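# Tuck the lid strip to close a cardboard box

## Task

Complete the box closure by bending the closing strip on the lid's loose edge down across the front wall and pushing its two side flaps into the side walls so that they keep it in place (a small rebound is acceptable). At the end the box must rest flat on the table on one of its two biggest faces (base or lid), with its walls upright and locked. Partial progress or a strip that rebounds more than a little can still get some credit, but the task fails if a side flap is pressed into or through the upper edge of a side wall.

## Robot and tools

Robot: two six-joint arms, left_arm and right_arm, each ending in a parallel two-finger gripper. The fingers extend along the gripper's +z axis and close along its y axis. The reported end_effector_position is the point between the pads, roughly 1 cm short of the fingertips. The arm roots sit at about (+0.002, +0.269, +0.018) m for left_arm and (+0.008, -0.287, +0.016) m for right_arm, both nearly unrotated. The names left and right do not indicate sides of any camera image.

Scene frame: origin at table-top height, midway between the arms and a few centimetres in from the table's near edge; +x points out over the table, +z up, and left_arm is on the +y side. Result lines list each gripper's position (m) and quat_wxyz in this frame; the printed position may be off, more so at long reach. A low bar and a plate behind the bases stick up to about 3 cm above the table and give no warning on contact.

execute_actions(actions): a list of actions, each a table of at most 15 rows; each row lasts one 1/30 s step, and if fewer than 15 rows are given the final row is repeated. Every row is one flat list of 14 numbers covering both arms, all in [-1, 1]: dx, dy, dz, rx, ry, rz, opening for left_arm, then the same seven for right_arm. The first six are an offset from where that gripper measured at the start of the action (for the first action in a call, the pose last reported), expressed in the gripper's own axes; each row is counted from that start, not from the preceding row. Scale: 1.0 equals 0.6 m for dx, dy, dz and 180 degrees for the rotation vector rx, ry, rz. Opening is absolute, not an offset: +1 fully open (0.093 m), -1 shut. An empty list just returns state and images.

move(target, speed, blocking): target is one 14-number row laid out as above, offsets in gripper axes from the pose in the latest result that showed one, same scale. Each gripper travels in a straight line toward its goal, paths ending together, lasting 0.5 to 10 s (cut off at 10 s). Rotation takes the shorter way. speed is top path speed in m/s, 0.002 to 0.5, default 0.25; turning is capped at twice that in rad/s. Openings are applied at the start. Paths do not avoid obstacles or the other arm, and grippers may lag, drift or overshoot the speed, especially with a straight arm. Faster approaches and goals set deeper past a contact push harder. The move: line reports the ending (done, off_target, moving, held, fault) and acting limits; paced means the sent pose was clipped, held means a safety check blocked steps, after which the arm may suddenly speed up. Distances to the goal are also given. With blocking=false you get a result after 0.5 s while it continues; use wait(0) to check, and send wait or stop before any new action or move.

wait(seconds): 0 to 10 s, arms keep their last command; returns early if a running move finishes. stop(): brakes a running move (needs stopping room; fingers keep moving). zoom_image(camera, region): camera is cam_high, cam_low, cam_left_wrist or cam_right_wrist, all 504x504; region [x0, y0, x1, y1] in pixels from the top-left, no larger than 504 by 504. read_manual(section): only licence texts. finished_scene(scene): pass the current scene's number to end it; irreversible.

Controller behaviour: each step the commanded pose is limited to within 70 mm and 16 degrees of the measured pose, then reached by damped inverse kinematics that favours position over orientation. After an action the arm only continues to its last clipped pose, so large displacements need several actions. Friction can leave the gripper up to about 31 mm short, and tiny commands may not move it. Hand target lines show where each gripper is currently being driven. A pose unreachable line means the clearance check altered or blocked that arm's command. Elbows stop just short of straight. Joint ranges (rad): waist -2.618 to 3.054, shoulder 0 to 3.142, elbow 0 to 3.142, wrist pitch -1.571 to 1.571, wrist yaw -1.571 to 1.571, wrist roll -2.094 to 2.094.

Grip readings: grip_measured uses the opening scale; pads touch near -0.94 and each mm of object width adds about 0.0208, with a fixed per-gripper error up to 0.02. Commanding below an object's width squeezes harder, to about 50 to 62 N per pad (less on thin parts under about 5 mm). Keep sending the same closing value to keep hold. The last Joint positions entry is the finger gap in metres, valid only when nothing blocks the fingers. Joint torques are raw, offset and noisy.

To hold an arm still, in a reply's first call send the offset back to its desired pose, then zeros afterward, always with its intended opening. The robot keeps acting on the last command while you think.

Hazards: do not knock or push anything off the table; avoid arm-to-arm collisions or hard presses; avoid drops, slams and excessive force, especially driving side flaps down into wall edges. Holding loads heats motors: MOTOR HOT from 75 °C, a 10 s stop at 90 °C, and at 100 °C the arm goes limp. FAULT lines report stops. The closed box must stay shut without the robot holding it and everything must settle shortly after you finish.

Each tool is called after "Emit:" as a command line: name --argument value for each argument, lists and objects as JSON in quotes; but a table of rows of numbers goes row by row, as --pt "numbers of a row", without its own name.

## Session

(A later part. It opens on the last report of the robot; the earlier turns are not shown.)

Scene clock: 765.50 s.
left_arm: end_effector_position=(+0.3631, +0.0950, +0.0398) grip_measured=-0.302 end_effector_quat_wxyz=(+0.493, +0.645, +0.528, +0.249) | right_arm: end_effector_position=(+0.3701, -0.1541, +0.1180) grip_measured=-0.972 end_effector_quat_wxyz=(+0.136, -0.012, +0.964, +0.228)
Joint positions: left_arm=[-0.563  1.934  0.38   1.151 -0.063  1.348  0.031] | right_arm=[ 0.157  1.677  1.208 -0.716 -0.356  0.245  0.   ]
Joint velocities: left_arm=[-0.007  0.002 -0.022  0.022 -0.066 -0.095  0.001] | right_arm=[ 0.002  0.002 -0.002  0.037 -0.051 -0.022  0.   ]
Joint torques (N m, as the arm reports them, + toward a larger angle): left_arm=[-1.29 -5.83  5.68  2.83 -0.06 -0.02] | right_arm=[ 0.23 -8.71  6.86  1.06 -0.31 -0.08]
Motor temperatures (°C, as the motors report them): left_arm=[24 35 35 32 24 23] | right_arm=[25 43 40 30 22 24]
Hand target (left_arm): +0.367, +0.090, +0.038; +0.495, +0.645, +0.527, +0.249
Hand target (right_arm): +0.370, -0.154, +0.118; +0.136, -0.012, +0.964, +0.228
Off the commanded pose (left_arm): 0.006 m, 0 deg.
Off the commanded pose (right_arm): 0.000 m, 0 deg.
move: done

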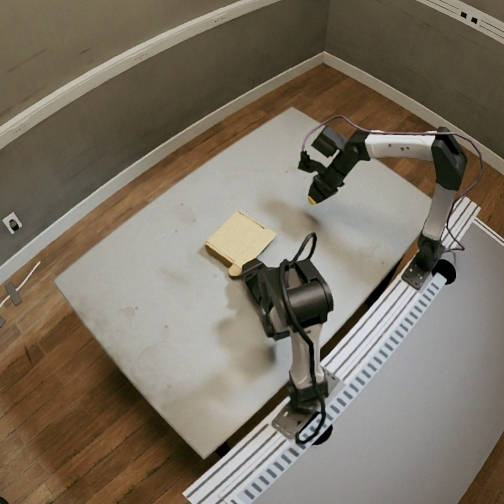

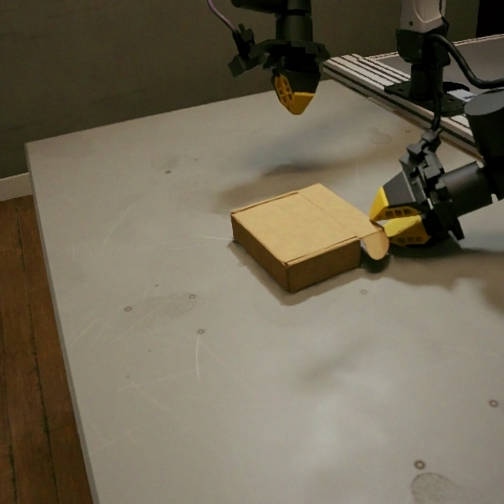

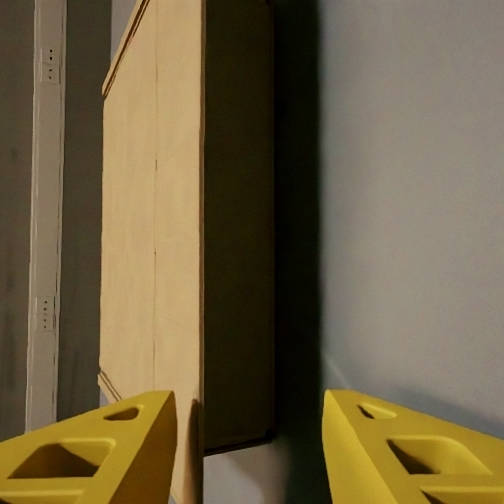

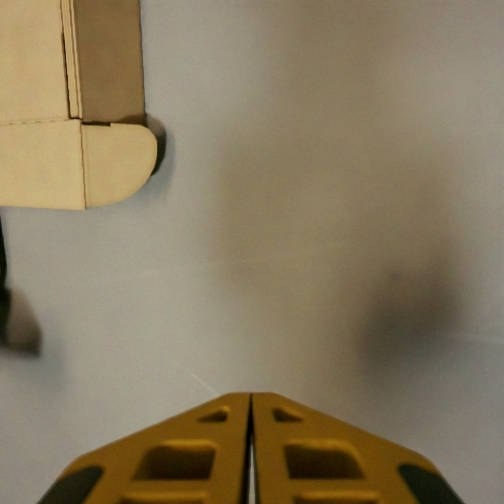

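Emit:
move --target '[0.016,0.035,0.043,0,0,0,-0.3, 0,0,0,0,0,0,-1]' --speed 0.05

Scene clock: 770.17 s.
left_arm: end_effector_position=(+0.3936, +0.0954, +0.0519) grip_measured=-0.302 end_effector_quat_wxyz=(+0.500, +0.640, +0.527, +0.252) | right_arm: end_effector_position=(+0.3701, -0.1541, +0.1180) grip_measured=-0.972 end_effector_quat_wxyz=(+0.136, -0.012, +0.964, +0.228)
Joint positions: left_arm=[-0.513  1.934  0.486  1.064 -0.019  1.362  0.031] | right_arm=[ 0.157  1.677  1.208 -0.716 -0.356  0.245  0.   ]
Joint velocities: left_arm=[-0.017 -0.012  0.012 -0.022 -0.037 -0.022 -0.   ] | right_arm=[-0.012 -0.012 -0.002 -0.11  -0.022  0.022  0.   ]
Joint torques (N m, as the arm reports them, + toward a larger angle): left_arm=[-0.09 -7.53  6.59  2.44  0.06  0.04] | right_arm=[ 0.25 -8.75  6.92  1.06 -0.3  -0.05]
Motor temperatures (°C, as the motors report them): left_arm=[24 35 35 33 24 23] | right_arm=[25 43 40 30 22 24]
Hand target (left_arm): +0.397, +0.095, +0.047; +0.493, +0.645, +0.528, +0.249
Hand target (right_arm): +0.370, -0.154, +0.118; +0.136, -0.012, +0.964, +0.228
Off the commanded pose (left_arm): 0.006 m, 1 deg.
Off the commanded pose (right_arm): 0.000 m, 0 deg.
move: done

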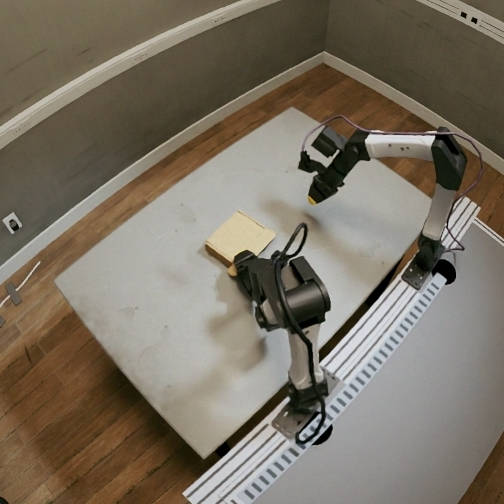

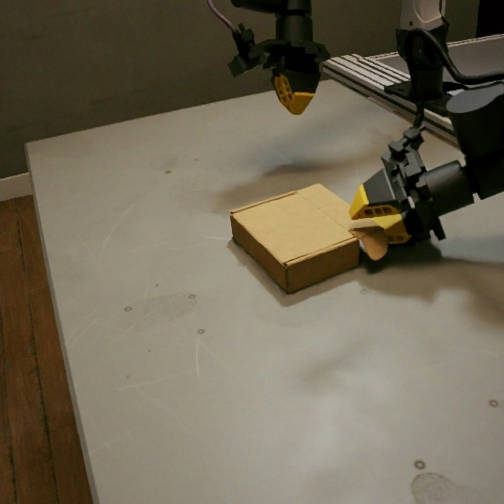

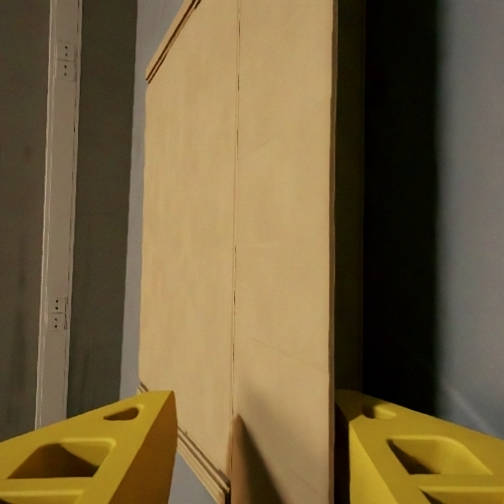

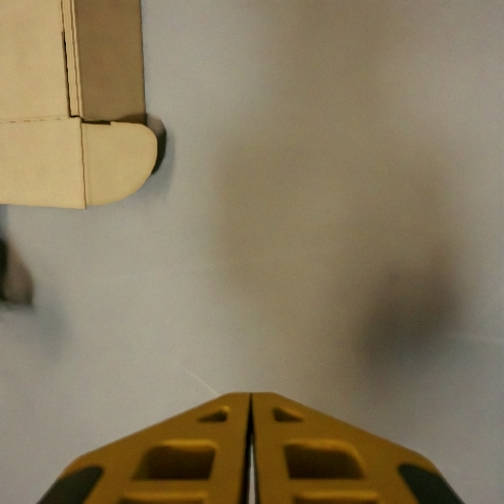

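Emit:
execute_actions --actions '[[[0,0,0,0,0,0,-0.6, 0,0,0,0,0,0,-1]],[[0,0,0,0,0,0,-0.85, 0,0,0,0,0,0,-1]],[[0,0,0,0,0,0,-1, 0,0,0,0,0,0,-1]]]'

Emit:
move --target '[-0.046,-0.019,-0.117,0.336,0.018,-0.134,-1, 0,0,0,0,0,0,-1]' --speed 0.15

Emit:
zoom_image --camera "cam_low" --region '[280, 120, 504, 290]'

Scene clock: 780.50 s.
left_arm: end_effector_position=(+0.3959, +0.0947, +0.0581) grip_measured=-0.999 end_effector_quat_wxyz=(+0.509, +0.634, +0.521, +0.259) | right_arm: end_effector_position=(+0.3701, -0.1541, +0.1180) grip_measured=-0.972 end_effector_quat_wxyz=(+0.136, -0.012, +0.964, +0.228)
Joint positions: left_arm=[-0.513  1.934  0.486  1.092 -0.021  1.366  0.   ] | right_arm=[ 0.157  1.677  1.208 -0.716 -0.356  0.245  0.   ]
Joint velocities: left_arm=[-0.042 -0.002  0.002  0.037  0.066 -0.022  0.   ] | right_arm=[ 0.007 -0.007  0.007 -0.051 -0.066  0.066  0.   ]
Joint torques (N m, as the arm reports them, + toward a larger angle): left_arm=[-0.54 -8.65  4.99  2.46  0.   -0.02] | right_arm=[ 0.29 -8.85  6.66  1.07 -0.32 -0.13]
Motor temperatures (°C, as the motors report them): left_arm=[24 35 35 33 24 23] | right_arm=[25 43 40 30 22 24]
Hand target (left_arm): +0.394, +0.095, +0.053; +0.502, +0.638, +0.526, +0.253
Hand target (right_arm): +0.370, -0.154, +0.118; +0.136, -0.012, +0.964, +0.228
Off the commanded pose (left_arm): 0.005 m, 1 deg.
Off the commanded pose (right_arm): 0.000 m, 0 deg.

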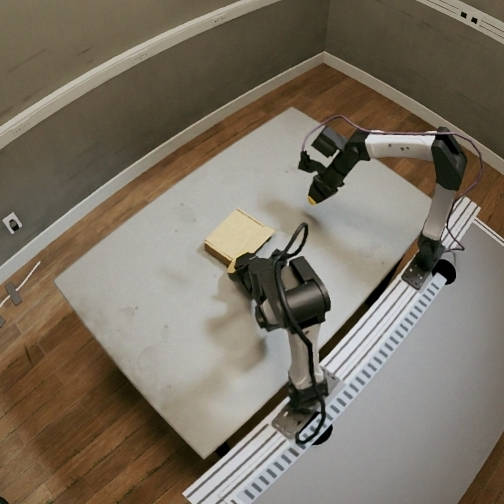

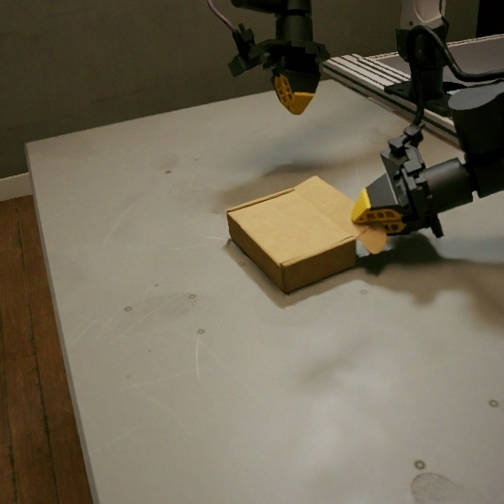

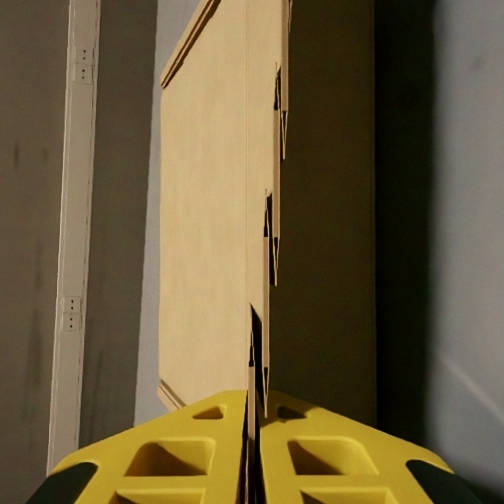

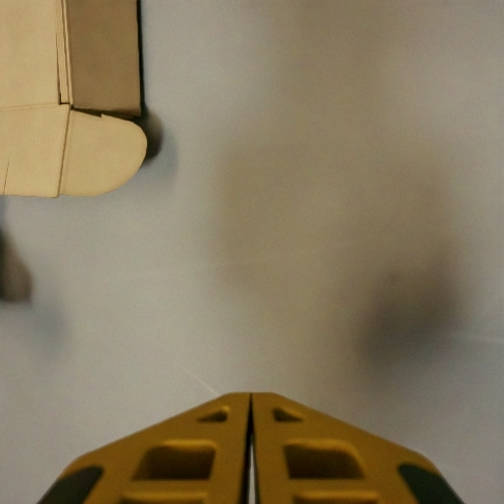

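Scene clock: 784.90 s.
left_arm: end_effector_position=(+0.3336, +0.0884, +0.0981) grip_measured=-1.000 end_effector_quat_wxyz=(+0.200, +0.689, +0.688, -0.109) | right_arm: end_effector_position=(+0.3701, -0.1541, +0.1180) grip_measured=-0.972 end_effector_quat_wxyz=(+0.136, -0.012, +0.964, +0.228)
Joint positions: left_arm=[-0.437  1.745  1.22  -0.76   0.346  1.173  0.   ] | right_arm=[ 0.157  1.677  1.208 -0.716 -0.356  0.245  0.   ]
Joint velocities: left_arm=[ 0.012 -0.022 -0.012 -0.022 -0.007 -0.007  0.   ] | right_arm=[ 0.007 -0.032  0.007  0.007 -0.037 -0.022  0.   ]
Joint torques (N m, as the arm reports them, + toward a larger angle): left_arm=[-0.17 -6.11  8.23  0.32  0.11  0.05] | right_arm=[ 0.22 -8.78  6.79  1.07 -0.29 -0.1 ]
Motor temperatures (°C, as the motors report them): left_arm=[24 35 35 32 24 23] | right_arm=[25 43 41 30 22 24]
Hand target (left_arm): +0.319, +0.097, +0.081; +0.151, +0.685, +0.702, -0.127
Hand target (right_arm): +0.370, -0.154, +0.118; +0.136, -0.012, +0.964, +0.228
Off the commanded pose (left_arm): 0.024 m, 7 deg.
Off the commanded pose (right_arm): 0.000 m, 0 deg.
move: off_target (left_arm)

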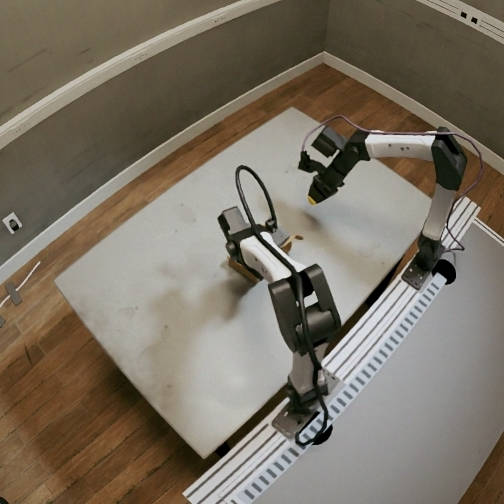

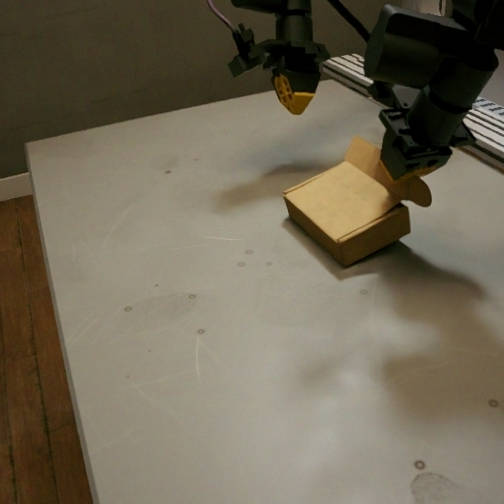

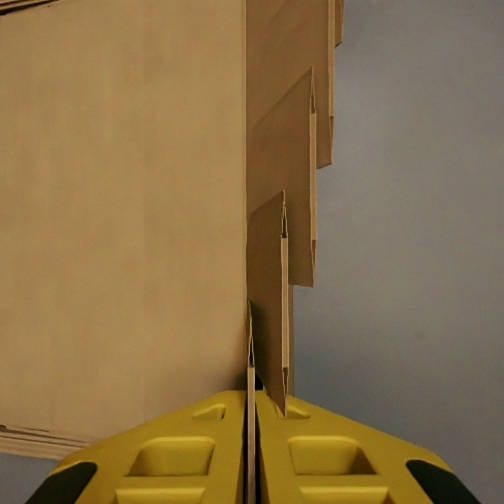

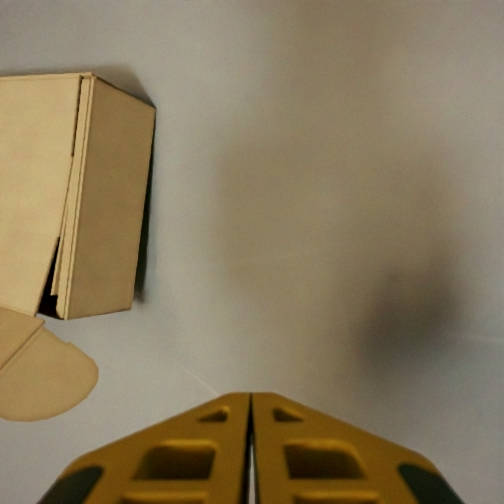

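Region (280, 120, 504, 290) of cam_low's 504x504 image, scaled by 2.250, with more detail than that image has; it fills the top 382 rows of this view, and the rest is white.

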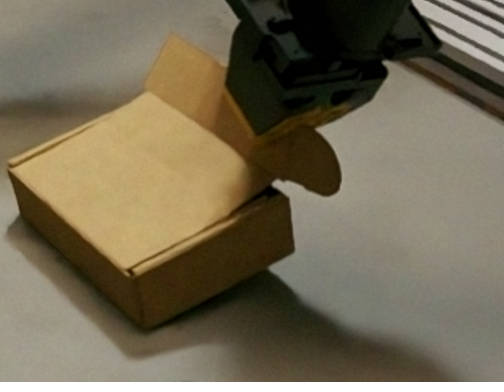

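Emit:
move --target '[0.025,-0.028,0.015,0.035,0,0,-1, 0.104,0.087,0.075,0,0,0.5,-0.42]' --speed 0.3

Emit:
move --target '[0.025,-0.028,0.015,0.035,0,0,-1, 0,0,0,-0.07,0.003,-0.035,-0.42]' --speed 0.2

Scene clock: 804.53 s.
left_arm: end_effector_position=(+0.3316, +0.0926, +0.0990) grip_measured=-1.000 end_effector_quat_wxyz=(+0.205, +0.706, +0.668, -0.119) | right_arm: end_effector_position=(+0.3241, -0.0846, +0.0937) grip_measured=-0.422 end_effector_quat_wxyz=(-0.068, +0.673, +0.687, +0.268)
Joint positions: left_arm=[-0.413  1.745  1.22  -0.778  0.382  1.249  0.   ] | right_arm=[ 0.409  1.604  0.995 -0.483 -0.262  2.065  0.025]
Joint velocities: left_arm=[ 0.002  0.017 -0.002 -0.051  0.022  0.007  0.   ] | right_arm=[ 0.017 -0.012 -0.012  0.022  0.022 -0.022 -0.   ]
Joint torques (N m, as the arm reports them, + toward a larger angle): left_arm=[-0.19 -6.14  7.91  0.36  0.37 -0.04] | right_arm=[ 1.39 -8.64  4.74  1.21 -0.12  0.  ]
Motor temperatures (°C, as the motors report them): left_arm=[24 34 37 28 24 23] | right_arm=[25 43 40 30 22 24]
Hand target (left_arm): +0.318, +0.097, +0.083; +0.163, +0.699, +0.681, -0.147
Hand target (right_arm): +0.315, -0.084, +0.087; -0.068, +0.674, +0.688, +0.260
Off the commanded pose (left_arm): 0.022 m, 6 deg.
Off the commanded pose (right_arm): 0.011 m, 1 deg.
move: off_target (left_arm, right_arm)

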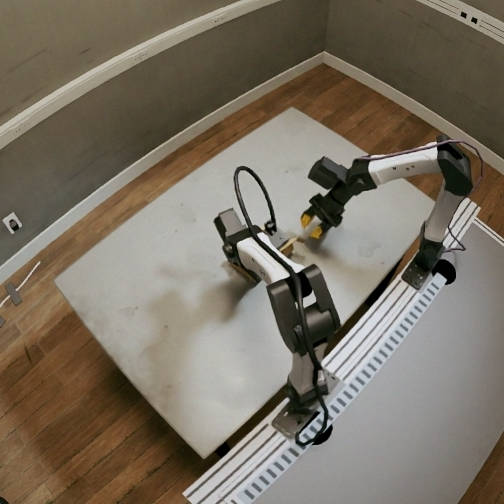

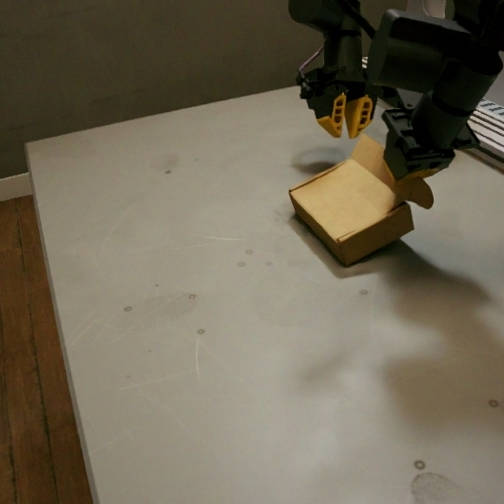

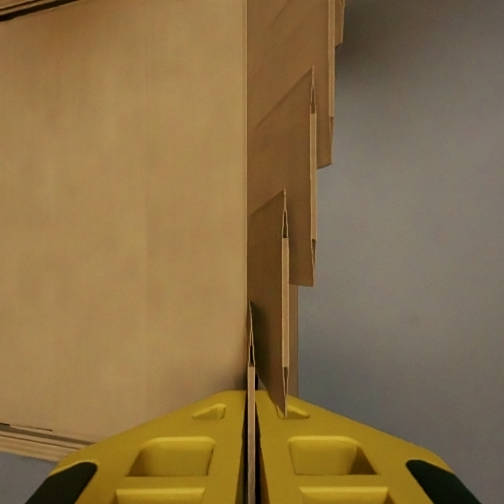

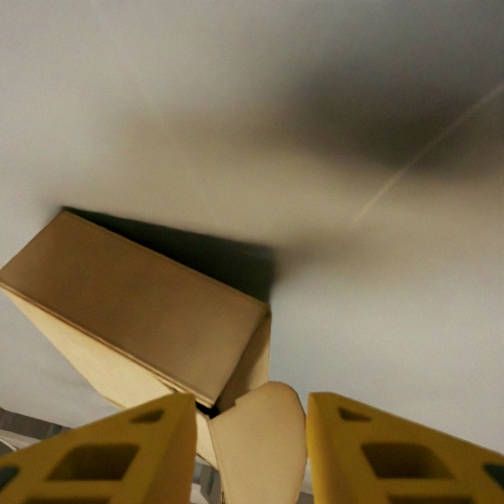

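Scene clock: 805.80 s.
left_arm: end_effector_position=(+0.3290, +0.0980, +0.0992) grip_measured=-1.000 end_effector_quat_wxyz=(+0.207, +0.723, +0.647, -0.126) | right_arm: end_effector_position=(+0.3326, -0.0846, +0.1018) grip_measured=-0.422 end_effector_quat_wxyz=(+0.015, +0.640, +0.680, +0.356)
Joint positions: left_arm=[-0.389  1.745  1.22  -0.802  0.41   1.329  0.   ] | right_arm=[ 0.447  1.489  0.802 -0.177 -0.153  2.051  0.025]
Joint velocities: left_arm=[ 0.037  0.007 -0.007 -0.037 -0.007  0.051  0.   ] | right_arm=[-0.017 -0.007 -0.007  0.051 -0.051  0.037 -0.   ]
Joint torques (N m, as the arm reports them, + toward a larger angle): left_arm=[-0.2  -5.55  8.16  0.3   0.38  0.02] | right_arm=[ 1.48 -7.64  4.99  1.6  -0.12 -0.16]
Motor temperatures (°C, as the motors report them): left_arm=[24 34 37 28 24 23] | right_arm=[25 43 40 31 22 24]
Hand target (left_arm): +0.317, +0.102, +0.083; +0.167, +0.716, +0.660, -0.156
Hand target (right_arm): +0.324, -0.085, +0.095; +0.016, +0.637, +0.687, +0.350
Off the commanded pose (left_arm): 0.021 m, 6 deg.
Off the commanded pose (right_arm): 0.012 m, 2 deg.
move: off_target (left_arm, right_arm)

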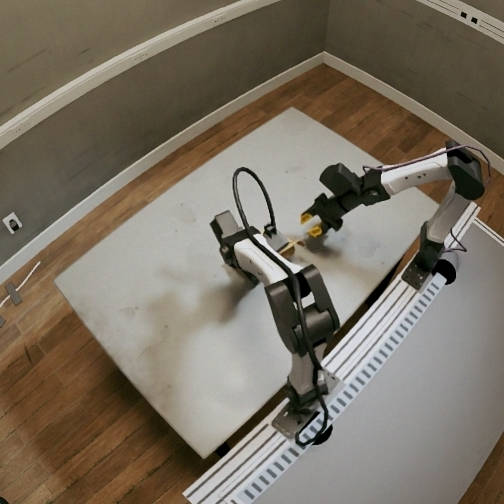

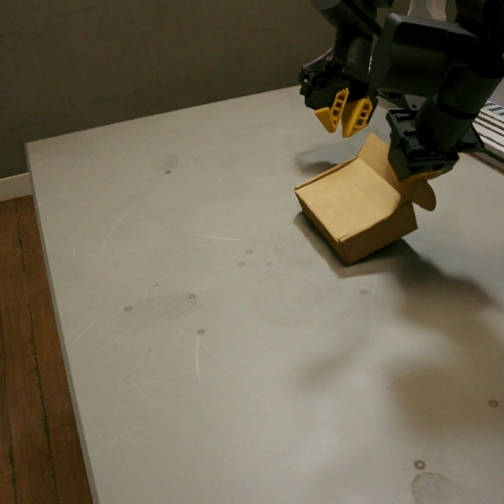

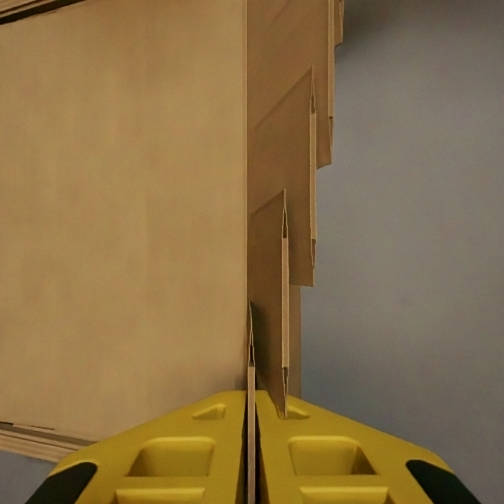

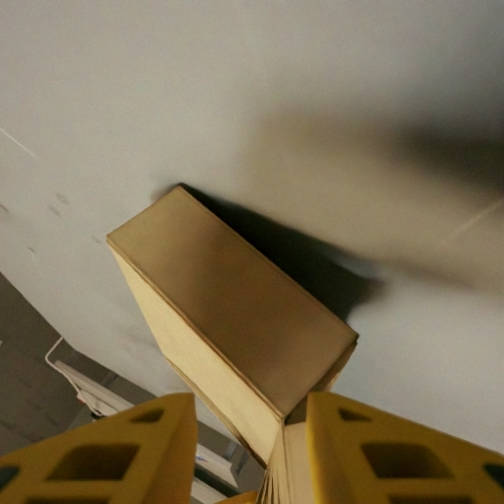

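Emit:
move --target '[0,0,0.01,0,0,0,-1, 0,-0.05,0,0,0,0,-0.42]' --speed 0.06

Scene clock: 820.37 s.
left_arm: end_effector_position=(+0.3347, +0.0963, +0.1008) grip_measured=-1.000 end_effector_quat_wxyz=(+0.218, +0.724, +0.644, -0.119) | right_arm: end_effector_position=(+0.3134, -0.0827, +0.0920) grip_measured=-0.422 end_effector_quat_wxyz=(+0.014, +0.640, +0.679, +0.359)
Joint positions: left_arm=[-0.389  1.745  1.22  -0.775  0.41   1.329  0.   ] | right_arm=[ 0.485  1.444  0.711 -0.121 -0.132  2.081  0.025]
Joint velocities: left_arm=[ 0.012 -0.022 -0.007 -0.051 -0.051 -0.022  0.   ] | right_arm=[ 0.002 -0.007 -0.017 -0.022  0.051  0.022 -0.   ]
Joint torques (N m, as the arm reports them, + toward a larger angle): left_arm=[-1.23 -8.54  6.9   1.09  0.27 -0.06] | right_arm=[ 1.33 -6.99  4.99  1.63 -0.04  0.01]
Motor temperatures (°C, as the motors report them): left_arm=[24 33 38 27 24 23] | right_arm=[25 42 39 32 22 24]
Hand target (left_arm): +0.330, +0.095, +0.094; +0.207, +0.723, +0.647, -0.126
Hand target (right_arm): +0.307, -0.083, +0.087; +0.014, +0.640, +0.680, +0.357
Off the commanded pose (left_arm): 0.009 m, 2 deg.
Off the commanded pose (right_arm): 0.008 m, 0 deg.
move: done

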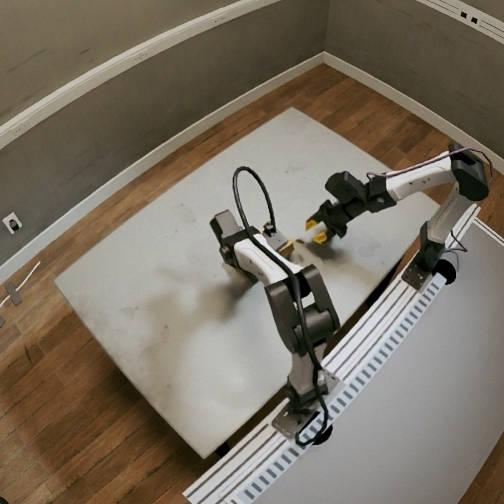

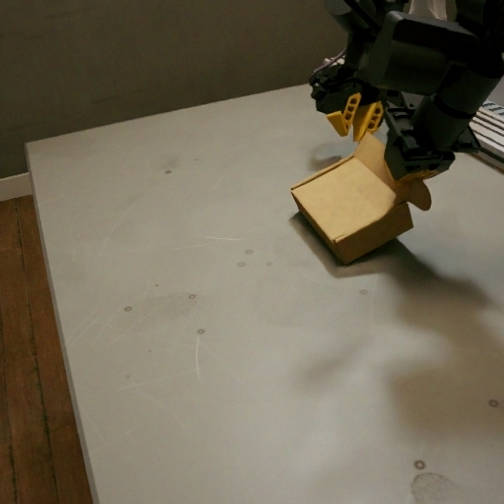

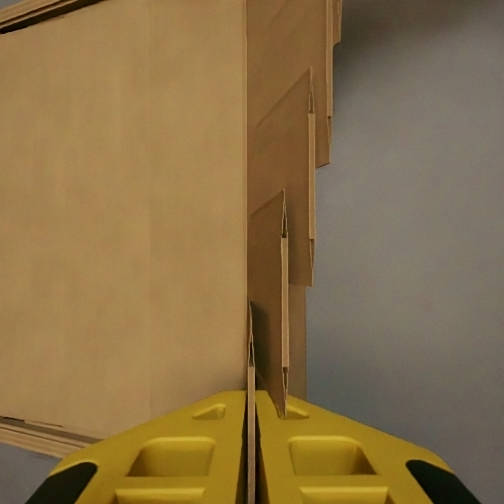

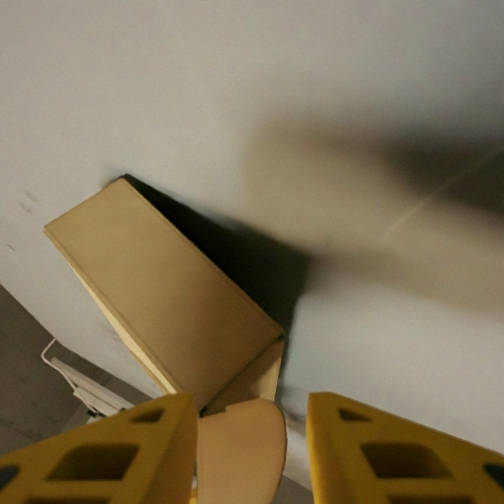

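Emit:
move --target '[0,0,0,0,0,0,-1, 0.059,0.015,0.031,0,0,0,-0.52]' --speed 0.05

Scene clock: 826.03 s.
left_arm: end_effector_position=(+0.3349, +0.0962, +0.1008) grip_measured=-1.000 end_effector_quat_wxyz=(+0.218, +0.724, +0.644, -0.119) | right_arm: end_effector_position=(+0.3224, -0.0486, +0.0985) grip_measured=-0.518 end_effector_quat_wxyz=(+0.012, +0.623, +0.692, +0.365)
Joint positions: left_arm=[-0.389  1.745  1.22  -0.774  0.41   1.33   0.   ] | right_arm=[ 0.561  1.534  0.809 -0.115 -0.102  2.104  0.02 ]
Joint velocities: left_arm=[-0.027  0.002 -0.017 -0.007  0.007 -0.007  0.   ] | right_arm=[-0.007 -0.007 -0.002 -0.037  0.007 -0.081  0.001]
Joint torques (N m, as the arm reports them, + toward a larger angle): left_arm=[-0.68 -9.37  7.72  1.1   0.28  0.06] | right_arm=[ 1.47 -5.86  8.07  1.5  -0.07 -0.03]
Motor temperatures (°C, as the motors report them): left_arm=[24 33 38 27 24 23] | right_arm=[25 41 39 33 22 24]
Hand target (left_arm): +0.335, +0.096, +0.101; +0.218, +0.724, +0.644, -0.119
Hand target (right_arm): +0.323, -0.043, +0.098; +0.011, +0.623, +0.694, +0.360
Off the commanded pose (left_arm): 0.000 m, 0 deg.
Off the commanded pose (right_arm): 0.005 m, 2 deg.
joint sent to its limit (right arm) — the command would take joint 6 (wrist roll) past its upper limit, so that joint was sent only as far as its limit.
move: done

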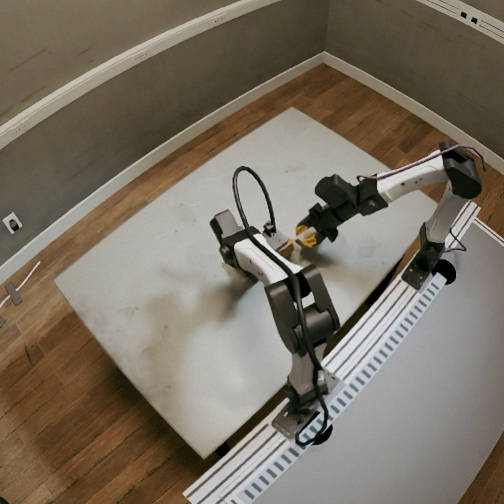

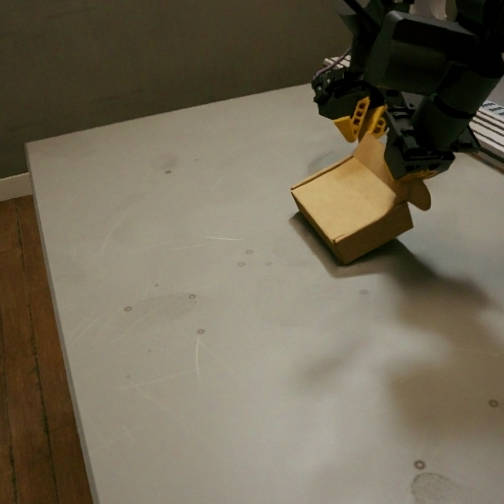

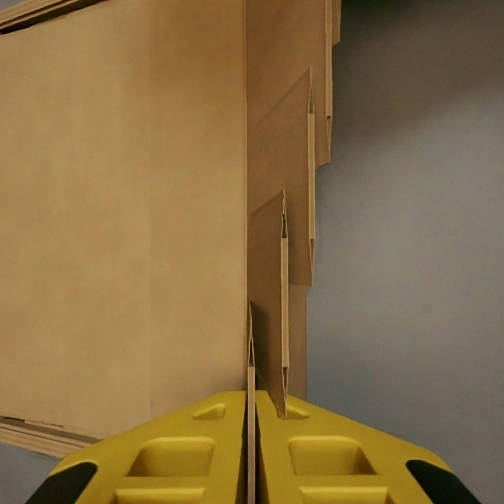

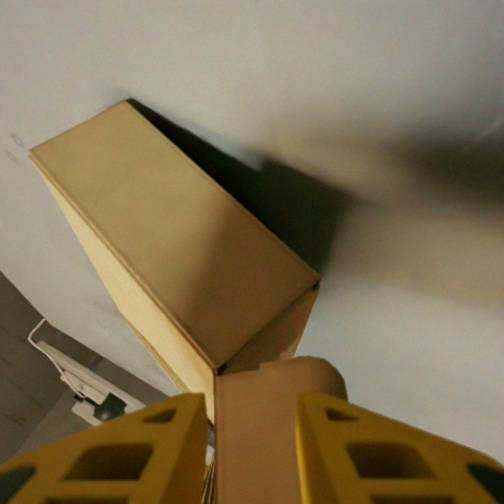

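Emit:
move --target '[0,0,0,0,0,0,-1, 0.035,0.008,0.05,0,0,0,-0.52]' --speed 0.04

Emit:
zoom_image --camera "cam_high" --region '[230, 180, 370, 300]'

Scene clock: 834.33 s.
left_arm: end_effector_position=(+0.3414, +0.1031, +0.0994) grip_measured=-1.000 end_effector_quat_wxyz=(+0.217, +0.723, +0.648, -0.100) | right_arm: end_effector_position=(+0.3324, -0.0334, +0.0835) grip_measured=-0.518 end_effector_quat_wxyz=(+0.020, +0.623, +0.700, +0.349)
Joint positions: left_arm=[-0.381  1.745  1.22  -0.76   0.376  1.332  0.   ] | right_arm=[ 0.591  1.64   0.87  -0.1   -0.066  2.105  0.02 ]
Joint velocities: left_arm=[ 0.012 -0.002  0.012 -0.007 -0.007  0.022  0.   ] | right_arm=[ 0.017  0.012  0.007  0.037  0.037  0.051 -0.   ]
Joint torques (N m, as the arm reports them, + toward a larger angle): left_arm=[-1.37 -9.39  7.67  1.    0.57  0.03] | right_arm=[ 1.98 -6.11  8.16  1.89 -0.24 -0.05]
Motor temperatures (°C, as the motors report them): left_arm=[24 34 38 27 24 23] | right_arm=[25 41 40 33 22 24]
Hand target (left_arm): +0.335, +0.096, +0.101; +0.218, +0.723, +0.644, -0.119
Hand target (right_arm): +0.334, -0.016, +0.088; +0.010, +0.610, +0.703, +0.365
Off the commanded pose (left_arm): 0.010 m, 2 deg.
Off the commanded pose (right_arm): 0.019 m, 2 deg.
joint sent to its limit (right arm) — the command would take joint 6 (wrist roll) past its upper limit, so that joint was sent only as far as its limit.
move: off_target (right_arm)

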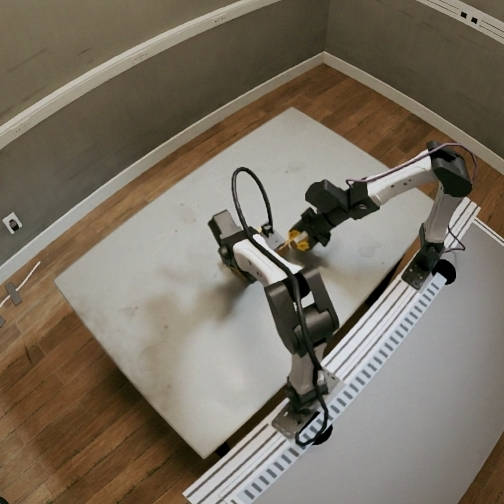

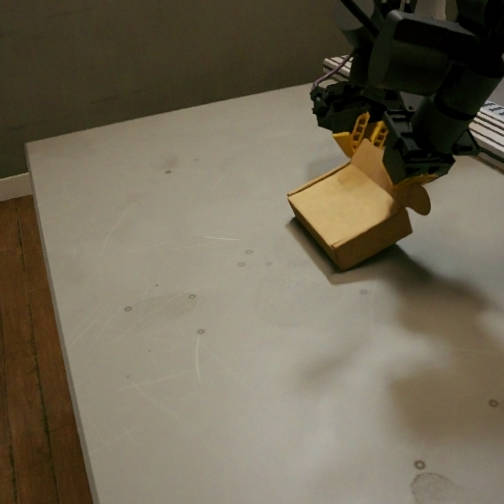

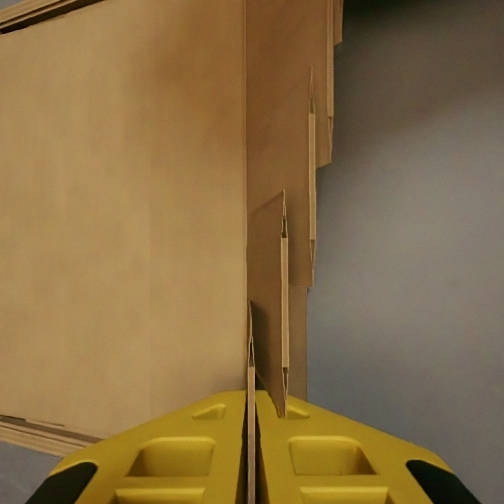

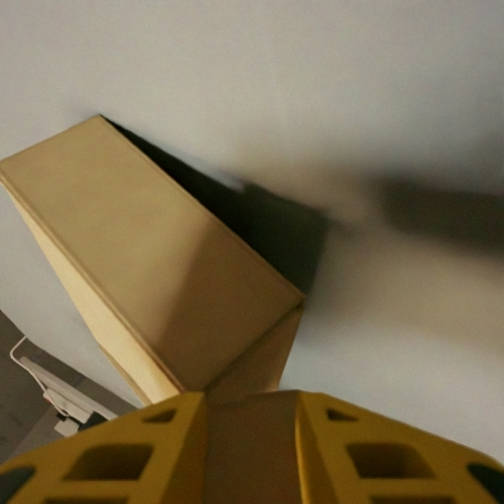

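Region (230, 180, 370, 300) of cam_high's 504x504 image, scaled by 3.600, with more detail than that image has; it fills the top 432 rows of this view, and the rest is white.

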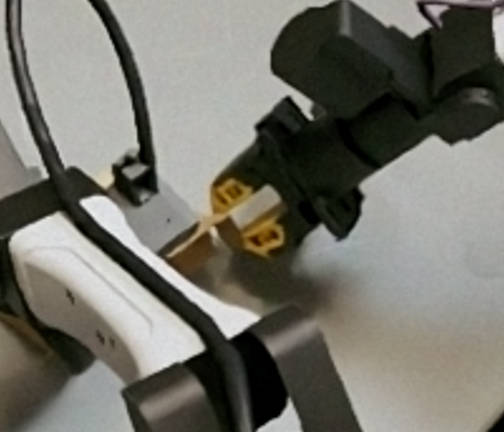

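Emit:
move --target '[0,0,0,0,0,0,-1, -0.01,0.022,0,0,0,0,-0.35]' --speed 0.04

Emit:
move --target '[0,0,0,0,0,0,-1, 0.05,0,0,0,0,0,-0.35]' --speed 0.04

Emit:
zoom_image --camera "cam_high" --region '[230, 180, 370, 300]'

Scene clock: 840.87 s.
left_arm: end_effector_position=(+0.3442, +0.1031, +0.1001) grip_measured=-1.000 end_effector_quat_wxyz=(+0.221, +0.723, +0.648, -0.096) | right_arm: end_effector_position=(+0.3434, -0.0402, +0.0894) grip_measured=-0.352 end_effector_quat_wxyz=(+0.027, +0.623, +0.697, +0.353)
Joint positions: left_arm=[-0.38   1.745  1.22  -0.749  0.374  1.332  0.   ] | right_arm=[ 0.56   1.64   0.89  -0.109 -0.072  2.083  0.028]
Joint velocities: left_arm=[-0.007 -0.002 -0.012 -0.051 -0.051 -0.051  0.   ] | right_arm=[ 0.007  0.007 -0.002  0.066  0.051  0.066 -0.001]
Joint torques (N m, as the arm reports them, + toward a larger angle): left_arm=[-0.83 -9.45  7.78  1.04  0.23  0.05] | right_arm=[-0.17 -6.78  7.94  1.39 -0.26 -0.16]
Motor temperatures (°C, as the motors report them): left_arm=[24 35 38 27 25 23] | right_arm=[25 40 41 34 22 24]
Hand target (left_arm): +0.341, +0.103, +0.099; +0.217, +0.723, +0.648, -0.100
Hand target (right_arm): +0.345, -0.039, +0.088; +0.020, +0.623, +0.700, +0.349
Off the commanded pose (left_arm): 0.003 m, 1 deg.
Off the commanded pose (right_arm): 0.003 m, 1 deg.
move: done

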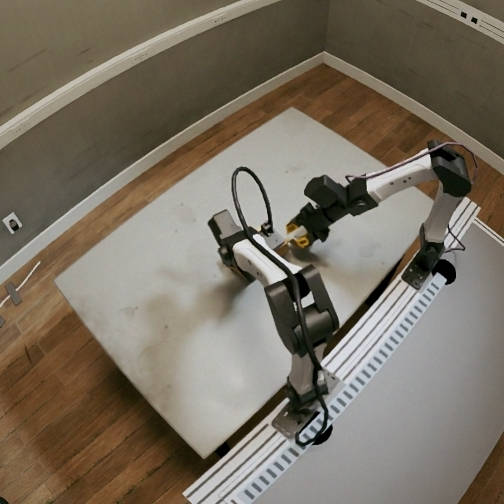

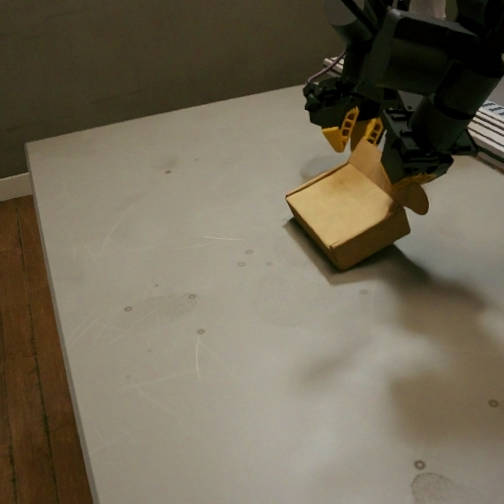

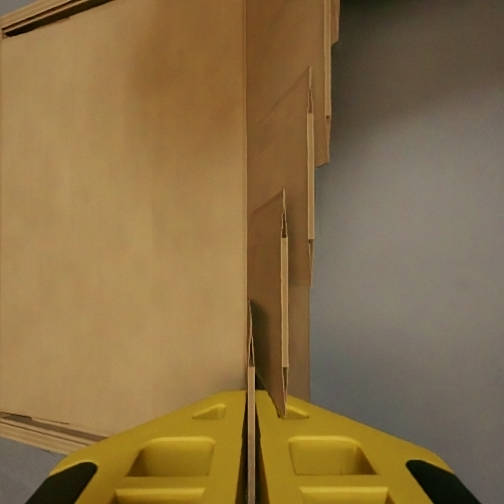

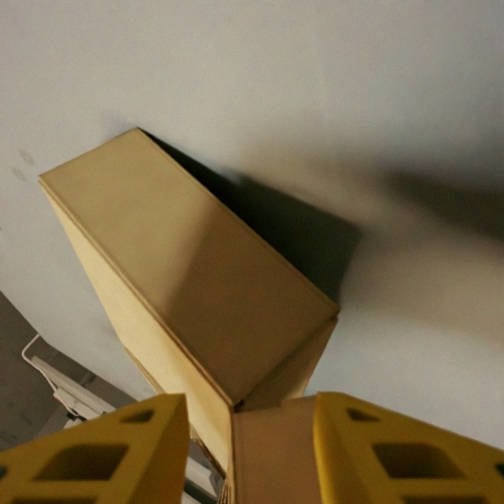

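Scene clock: 841.87 s.
left_arm: end_effector_position=(+0.3455, +0.1027, +0.1005) grip_measured=-1.000 end_effector_quat_wxyz=(+0.224, +0.723, +0.646, -0.094) | right_arm: end_effector_position=(+0.3372, -0.0221, +0.1004) grip_measured=-0.352 end_effector_quat_wxyz=(+0.031, +0.614, +0.704, +0.355)
Joint positions: left_arm=[-0.38   1.745  1.22  -0.743  0.374  1.335  0.   ] | right_arm=[ 0.619  1.64   0.933 -0.145 -0.036  2.103  0.028]
Joint velocities: left_arm=[ 0.007 -0.022 -0.012 -0.007  0.022 -0.066  0.   ] | right_arm=[ 0.007 -0.017 -0.007 -0.066 -0.051  0.007 -0.   ]
Joint torques (N m, as the arm reports them, + toward a larger angle): left_arm=[-0.67 -9.42  7.88  1.11  0.23  0.  ] | right_arm=[ 1.77 -7.13  8.37  1.56 -0.13 -0.05]
Motor temperatures (°C, as the motors report them): left_arm=[24 35 38 27 25 23] | right_arm=[25 40 41 34 22 24]
Hand target (left_arm): +0.344, +0.103, +0.100; +0.221, +0.723, +0.648, -0.096
Hand target (right_arm): +0.336, -0.014, +0.101; +0.026, +0.611, +0.707, +0.354
Off the commanded pose (left_arm): 0.001 m, 0 deg.
Off the commanded pose (right_arm): 0.009 m, 1 deg.
joint sent to its limit (right arm) — the command would take joint 6 (wrist roll) past its upper limit, so that joint was sent only as far as its limit.
move: done

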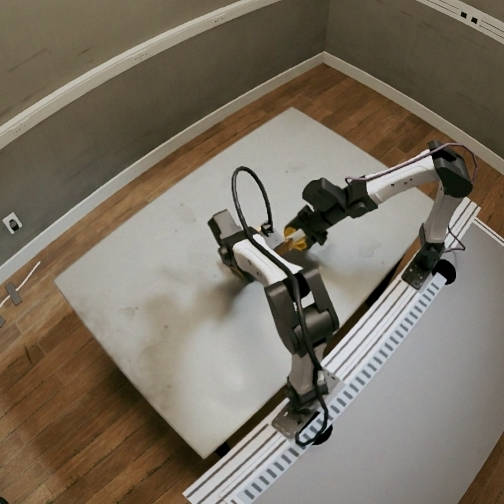

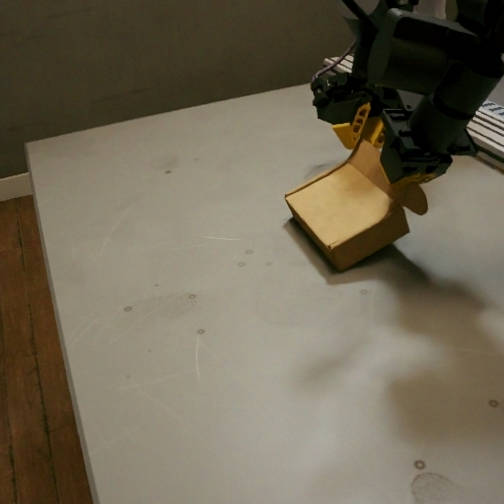

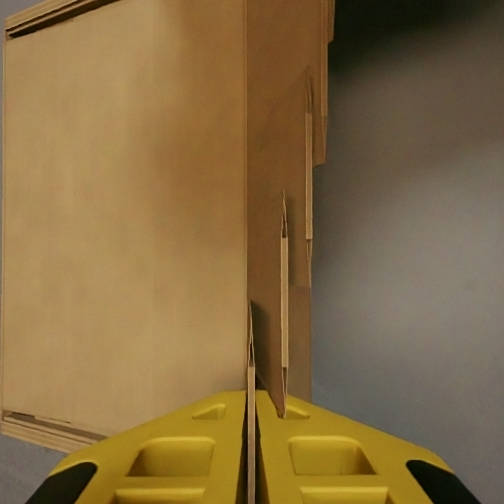

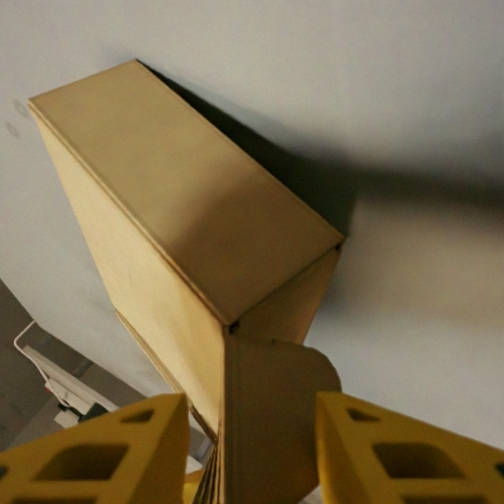

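Region (230, 180, 370, 300) of cam_high's 504x504 image, scaled by 3.600, with more detail than that image has; it fills the top 432 rows of this view, and the rest is white.

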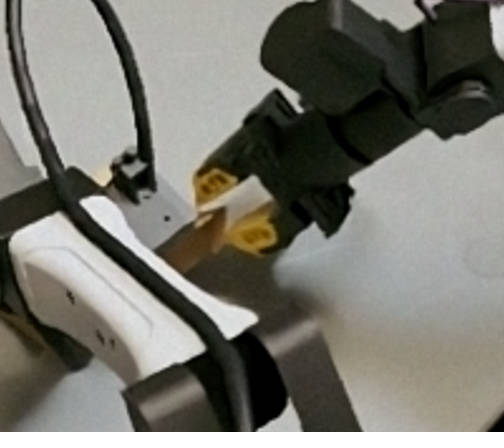

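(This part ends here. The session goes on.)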